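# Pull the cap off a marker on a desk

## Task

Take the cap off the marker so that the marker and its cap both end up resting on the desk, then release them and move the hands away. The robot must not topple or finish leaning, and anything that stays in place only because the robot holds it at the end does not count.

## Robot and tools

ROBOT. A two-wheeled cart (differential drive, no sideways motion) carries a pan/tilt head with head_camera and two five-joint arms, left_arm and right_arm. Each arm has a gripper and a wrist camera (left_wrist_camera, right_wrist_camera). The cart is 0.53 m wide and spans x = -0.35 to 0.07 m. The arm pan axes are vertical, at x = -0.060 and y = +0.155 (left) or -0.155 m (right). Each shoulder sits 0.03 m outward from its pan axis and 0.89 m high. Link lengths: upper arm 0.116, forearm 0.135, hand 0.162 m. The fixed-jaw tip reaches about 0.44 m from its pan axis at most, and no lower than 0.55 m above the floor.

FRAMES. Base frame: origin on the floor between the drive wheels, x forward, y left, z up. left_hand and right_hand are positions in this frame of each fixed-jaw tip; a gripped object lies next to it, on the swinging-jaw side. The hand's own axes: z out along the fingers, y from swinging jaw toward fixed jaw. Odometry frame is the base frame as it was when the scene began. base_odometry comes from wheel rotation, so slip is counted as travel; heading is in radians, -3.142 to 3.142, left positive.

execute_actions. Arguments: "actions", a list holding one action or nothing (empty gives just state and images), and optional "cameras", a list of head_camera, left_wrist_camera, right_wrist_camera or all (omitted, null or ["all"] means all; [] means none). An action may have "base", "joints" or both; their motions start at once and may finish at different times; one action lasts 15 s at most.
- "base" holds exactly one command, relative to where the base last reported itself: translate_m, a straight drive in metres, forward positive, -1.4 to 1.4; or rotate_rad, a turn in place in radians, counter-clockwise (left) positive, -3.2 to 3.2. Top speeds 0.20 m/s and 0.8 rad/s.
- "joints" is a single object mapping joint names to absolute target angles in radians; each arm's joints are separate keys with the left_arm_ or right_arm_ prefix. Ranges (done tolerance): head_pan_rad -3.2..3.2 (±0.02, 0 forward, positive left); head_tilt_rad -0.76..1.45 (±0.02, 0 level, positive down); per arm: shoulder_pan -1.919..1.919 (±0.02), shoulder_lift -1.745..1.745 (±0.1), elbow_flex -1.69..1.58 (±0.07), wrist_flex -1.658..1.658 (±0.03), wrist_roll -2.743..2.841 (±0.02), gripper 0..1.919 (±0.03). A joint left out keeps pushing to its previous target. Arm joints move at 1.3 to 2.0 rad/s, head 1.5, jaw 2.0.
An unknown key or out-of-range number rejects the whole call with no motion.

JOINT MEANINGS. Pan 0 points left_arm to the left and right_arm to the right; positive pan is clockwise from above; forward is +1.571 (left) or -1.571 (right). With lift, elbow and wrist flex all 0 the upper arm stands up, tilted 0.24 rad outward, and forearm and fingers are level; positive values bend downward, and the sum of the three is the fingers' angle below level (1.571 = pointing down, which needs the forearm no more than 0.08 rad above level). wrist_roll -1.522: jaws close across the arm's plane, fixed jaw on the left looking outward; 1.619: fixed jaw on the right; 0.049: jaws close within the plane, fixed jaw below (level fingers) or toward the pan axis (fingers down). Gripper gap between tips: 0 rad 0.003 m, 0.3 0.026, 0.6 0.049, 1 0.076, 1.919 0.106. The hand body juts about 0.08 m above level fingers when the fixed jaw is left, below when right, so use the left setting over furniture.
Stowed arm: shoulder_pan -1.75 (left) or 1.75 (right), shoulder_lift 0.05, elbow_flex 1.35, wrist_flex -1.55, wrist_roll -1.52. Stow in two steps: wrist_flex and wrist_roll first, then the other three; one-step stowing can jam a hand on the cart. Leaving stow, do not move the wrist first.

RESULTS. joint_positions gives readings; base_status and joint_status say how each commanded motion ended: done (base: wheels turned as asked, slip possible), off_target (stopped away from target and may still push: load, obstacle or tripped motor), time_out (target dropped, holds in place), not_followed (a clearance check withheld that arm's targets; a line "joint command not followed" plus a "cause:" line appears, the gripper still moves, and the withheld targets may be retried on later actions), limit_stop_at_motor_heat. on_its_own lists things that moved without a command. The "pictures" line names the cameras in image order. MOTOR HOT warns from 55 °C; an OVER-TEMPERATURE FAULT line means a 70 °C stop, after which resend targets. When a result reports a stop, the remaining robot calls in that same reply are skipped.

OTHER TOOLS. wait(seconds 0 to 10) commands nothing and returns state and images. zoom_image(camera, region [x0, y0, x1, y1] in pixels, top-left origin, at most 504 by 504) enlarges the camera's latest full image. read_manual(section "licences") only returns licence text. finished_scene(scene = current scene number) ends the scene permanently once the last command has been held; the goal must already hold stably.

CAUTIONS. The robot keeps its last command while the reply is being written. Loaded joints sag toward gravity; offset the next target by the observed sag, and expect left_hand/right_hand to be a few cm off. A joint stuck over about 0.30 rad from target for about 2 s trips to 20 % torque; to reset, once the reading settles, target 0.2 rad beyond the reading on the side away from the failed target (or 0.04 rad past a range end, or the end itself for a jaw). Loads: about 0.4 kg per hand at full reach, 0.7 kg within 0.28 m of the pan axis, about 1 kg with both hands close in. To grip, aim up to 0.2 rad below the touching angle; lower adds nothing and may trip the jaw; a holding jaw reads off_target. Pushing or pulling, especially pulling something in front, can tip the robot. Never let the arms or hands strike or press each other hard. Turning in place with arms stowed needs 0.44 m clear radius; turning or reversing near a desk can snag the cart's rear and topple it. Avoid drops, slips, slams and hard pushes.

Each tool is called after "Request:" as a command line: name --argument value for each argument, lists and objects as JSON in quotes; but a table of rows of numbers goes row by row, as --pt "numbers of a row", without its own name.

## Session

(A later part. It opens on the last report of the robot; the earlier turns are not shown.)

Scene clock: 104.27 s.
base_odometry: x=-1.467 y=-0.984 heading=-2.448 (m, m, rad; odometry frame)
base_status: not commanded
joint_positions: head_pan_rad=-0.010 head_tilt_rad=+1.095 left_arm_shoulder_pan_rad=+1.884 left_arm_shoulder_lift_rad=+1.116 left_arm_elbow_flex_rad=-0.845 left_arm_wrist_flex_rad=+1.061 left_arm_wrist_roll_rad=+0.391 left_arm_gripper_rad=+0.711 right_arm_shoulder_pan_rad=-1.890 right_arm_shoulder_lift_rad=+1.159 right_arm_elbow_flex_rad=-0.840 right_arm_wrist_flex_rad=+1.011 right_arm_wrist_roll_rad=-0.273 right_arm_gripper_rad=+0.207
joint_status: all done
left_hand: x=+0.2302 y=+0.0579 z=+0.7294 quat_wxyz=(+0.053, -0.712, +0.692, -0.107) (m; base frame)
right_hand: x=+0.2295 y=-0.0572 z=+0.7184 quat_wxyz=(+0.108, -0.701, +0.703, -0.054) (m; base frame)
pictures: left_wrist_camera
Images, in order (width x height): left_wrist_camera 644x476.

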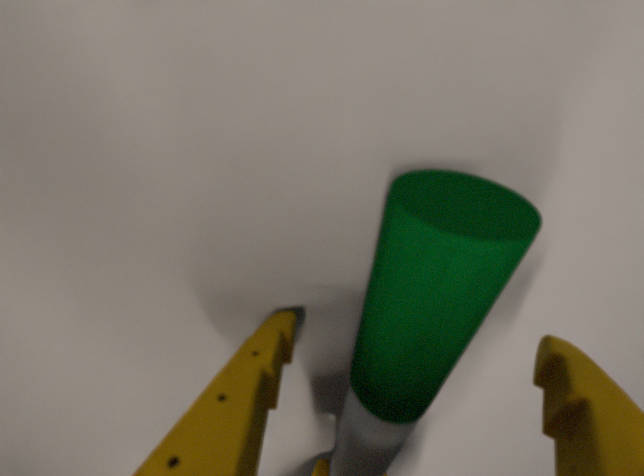

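Request:
execute_actions --actions '[{"joints":{"left_arm_shoulder_lift_rad":1.1,"left_arm_wrist_flex_rad":0.99,"left_arm_gripper_rad":0.05}}]' --cameras '[]'

Request:
execute_actions --actions '[{"joints":{"left_arm_shoulder_pan_rad":1.7,"left_arm_wrist_roll_rad":0.25,"right_arm_shoulder_pan_rad":-1.8,"right_arm_wrist_roll_rad":-0.2}}]' --cameras '["head_camera"]'

Scene clock: 110.03 s.
base_odometry: x=-1.467 y=-0.984 heading=-2.448 (m, m, rad; odometry frame)
base_status: not commanded
joint_positions: head_pan_rad=-0.010 head_tilt_rad=+1.095 left_arm_shoulder_pan_rad=+1.884 left_arm_shoulder_lift_rad=+1.116 left_arm_elbow_flex_rad=-0.845 left_arm_wrist_flex_rad=+0.993 left_arm_wrist_roll_rad=+0.392 left_arm_gripper_rad=+0.167 right_arm_shoulder_pan_rad=-1.894 right_arm_shoulder_lift_rad=+1.162 right_arm_elbow_flex_rad=-0.835 right_arm_wrist_flex_rad=+1.011 right_arm_wrist_roll_rad=-0.273 right_arm_gripper_rad=+0.206
joint_status: left_arm_gripper_rad off_target (ended at +0.167, target +0.050); the others done
left_hand: x=+0.2403 y=+0.0546 z=+0.7319 quat_wxyz=(+0.067, -0.709, +0.688, -0.137) (m; base frame)
right_hand: x=+0.2276 y=-0.0563 z=+0.7168 quat_wxyz=(+0.104, -0.703, +0.701, -0.052) (m; base frame)
pictures: none
No camera images: the call's "cameras" was empty. Leave "cameras" out to get every camera's image.

Scene clock: 110.87 s.
base_odometry: x=-1.467 y=-0.984 heading=-2.448 (m, m, rad; odometry frame)
base_status: not commanded
joint_positions: head_pan_rad=-0.010 head_tilt_rad=+1.095 left_arm_shoulder_pan_rad=+1.710 left_arm_shoulder_lift_rad=+1.116 left_arm_elbow_flex_rad=-0.845 left_arm_wrist_flex_rad=+0.993 left_arm_wrist_roll_rad=+0.257 left_arm_gripper_rad=+0.167 right_arm_shoulder_pan_rad=-1.810 right_arm_shoulder_lift_rad=+1.162 right_arm_elbow_flex_rad=-0.835 right_arm_wrist_flex_rad=+1.005 right_arm_wrist_roll_rad=-0.207 right_arm_gripper_rad=+0.206
joint_status: all done
left_hand: x=+0.2529 y=+0.1089 z=+0.7318 quat_wxyz=(+0.088, -0.723, +0.674, -0.125) (m; base frame)
right_hand: x=+0.2359 y=-0.0812 z=+0.7170 quat_wxyz=(+0.103, -0.696, +0.708, -0.061) (m; base frame)
pictures: head_camera
Images, in order (width x height): head_camera 644x476.

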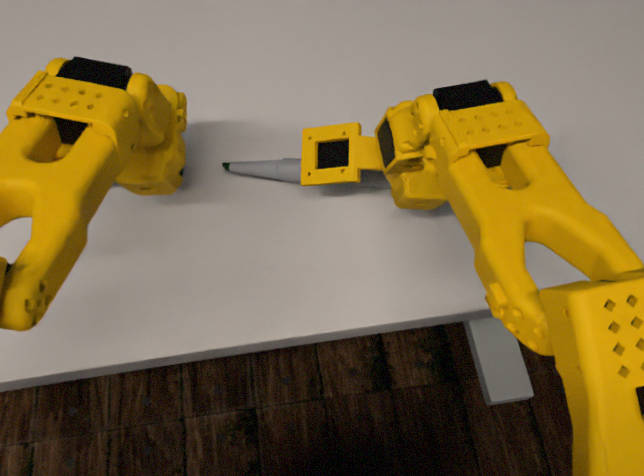

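Request:
execute_actions --actions '[{"joints":{"left_arm_gripper_rad":0.7,"right_arm_gripper_rad":0.7}}]' --cameras '[]'

Request:
execute_actions --actions '[{"joints":{"left_arm_shoulder_lift_rad":0.3,"right_arm_shoulder_lift_rad":0.3}}]' --cameras '[]'

Request:
execute_actions --actions '[{"base":{"translate_m":-0.3},"joints":{"head_tilt_rad":0.8}}]' --cameras '["head_camera"]'

Scene clock: 116.87 s.
base_odometry: x=-1.467 y=-0.984 heading=-2.448 (m, m, rad; odometry frame)
base_status: not commanded
joint_positions: head_pan_rad=-0.010 head_tilt_rad=+1.095 left_arm_shoulder_pan_rad=+1.710 left_arm_shoulder_lift_rad=+1.116 left_arm_elbow_flex_rad=-0.845 left_arm_wrist_flex_rad=+0.993 left_arm_wrist_roll_rad=+0.257 left_arm_gripper_rad=+0.687 right_arm_shoulder_pan_rad=-1.810 right_arm_shoulder_lift_rad=+1.162 right_arm_elbow_flex_rad=-0.835 right_arm_wrist_flex_rad=+1.005 right_arm_wrist_roll_rad=-0.207 right_arm_gripper_rad=+0.688
joint_status: all done
left_hand: x=+0.2529 y=+0.1089 z=+0.7318 quat_wxyz=(+0.088, -0.723, +0.674, -0.125) (m; base frame)
right_hand: x=+0.2359 y=-0.0812 z=+0.7170 quat_wxyz=(+0.103, -0.696, +0.708, -0.061) (m; base frame)
pictures: none
No camera images: the call's "cameras" was empty. Leave "cameras" out to get every camera's image.

Scene clock: 118.17 s.
base_odometry: x=-1.467 y=-0.984 heading=-2.448 (m, m, rad; odometry frame)
base_status: not commanded
joint_positions: head_pan_rad=-0.010 head_tilt_rad=+1.095 left_arm_shoulder_pan_rad=+1.710 left_arm_shoulder_lift_rad=+0.347 left_arm_elbow_flex_rad=-0.843 left_arm_wrist_flex_rad=+0.993 left_arm_wrist_roll_rad=+0.257 left_arm_gripper_rad=+0.688 right_arm_shoulder_pan_rad=-1.810 right_arm_shoulder_lift_rad=+0.355 right_arm_elbow_flex_rad=-0.835 right_arm_wrist_flex_rad=+1.005 right_arm_wrist_roll_rad=-0.207 right_arm_gripper_rad=+0.689
joint_status: all done
left_hand: x=+0.2850 y=+0.1044 z=+0.9757 quat_wxyz=(+0.293, -0.628, +0.586, -0.419) (m; base frame)
right_hand: x=+0.2778 y=-0.0710 z=+0.9698 quat_wxyz=(+0.429, -0.607, +0.617, -0.256) (m; base frame)
pictures: none
No camera images: the call's "cameras" was empty. Leave "cameras" out to get every camera's image.

Scene clock: 120.43 s.
base_odometry: x=-1.237 y=-0.792 heading=-2.448 (m, m, rad; odometry frame)
base_status: done
joint_positions: head_pan_rad=-0.010 head_tilt_rad=+0.815 left_arm_shoulder_pan_rad=+1.710 left_arm_shoulder_lift_rad=+0.347 left_arm_elbow_flex_rad=-0.843 left_arm_wrist_flex_rad=+0.993 left_arm_wrist_roll_rad=+0.257 left_arm_gripper_rad=+0.688 right_arm_shoulder_pan_rad=-1.810 right_arm_shoulder_lift_rad=+0.355 right_arm_elbow_flex_rad=-0.835 right_arm_wrist_flex_rad=+1.005 right_arm_wrist_roll_rad=-0.207 right_arm_gripper_rad=+0.689
joint_status: all done
left_hand: x=+0.2850 y=+0.1044 z=+0.9757 quat_wxyz=(+0.293, -0.628, +0.586, -0.419) (m; base frame)
right_hand: x=+0.2778 y=-0.0710 z=+0.9698 quat_wxyz=(+0.429, -0.607, +0.617, -0.256) (m; base frame)
pictures: head_camera
Images, in order (width x height): head_camera 644x476.

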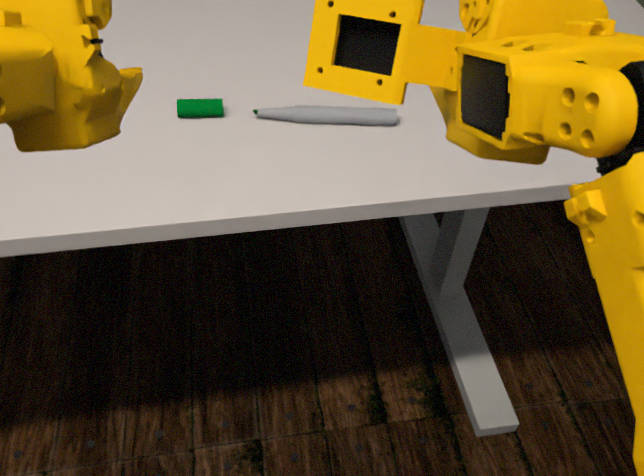

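Request:
finished_scene --scene 2

The scene is finished: the task was done.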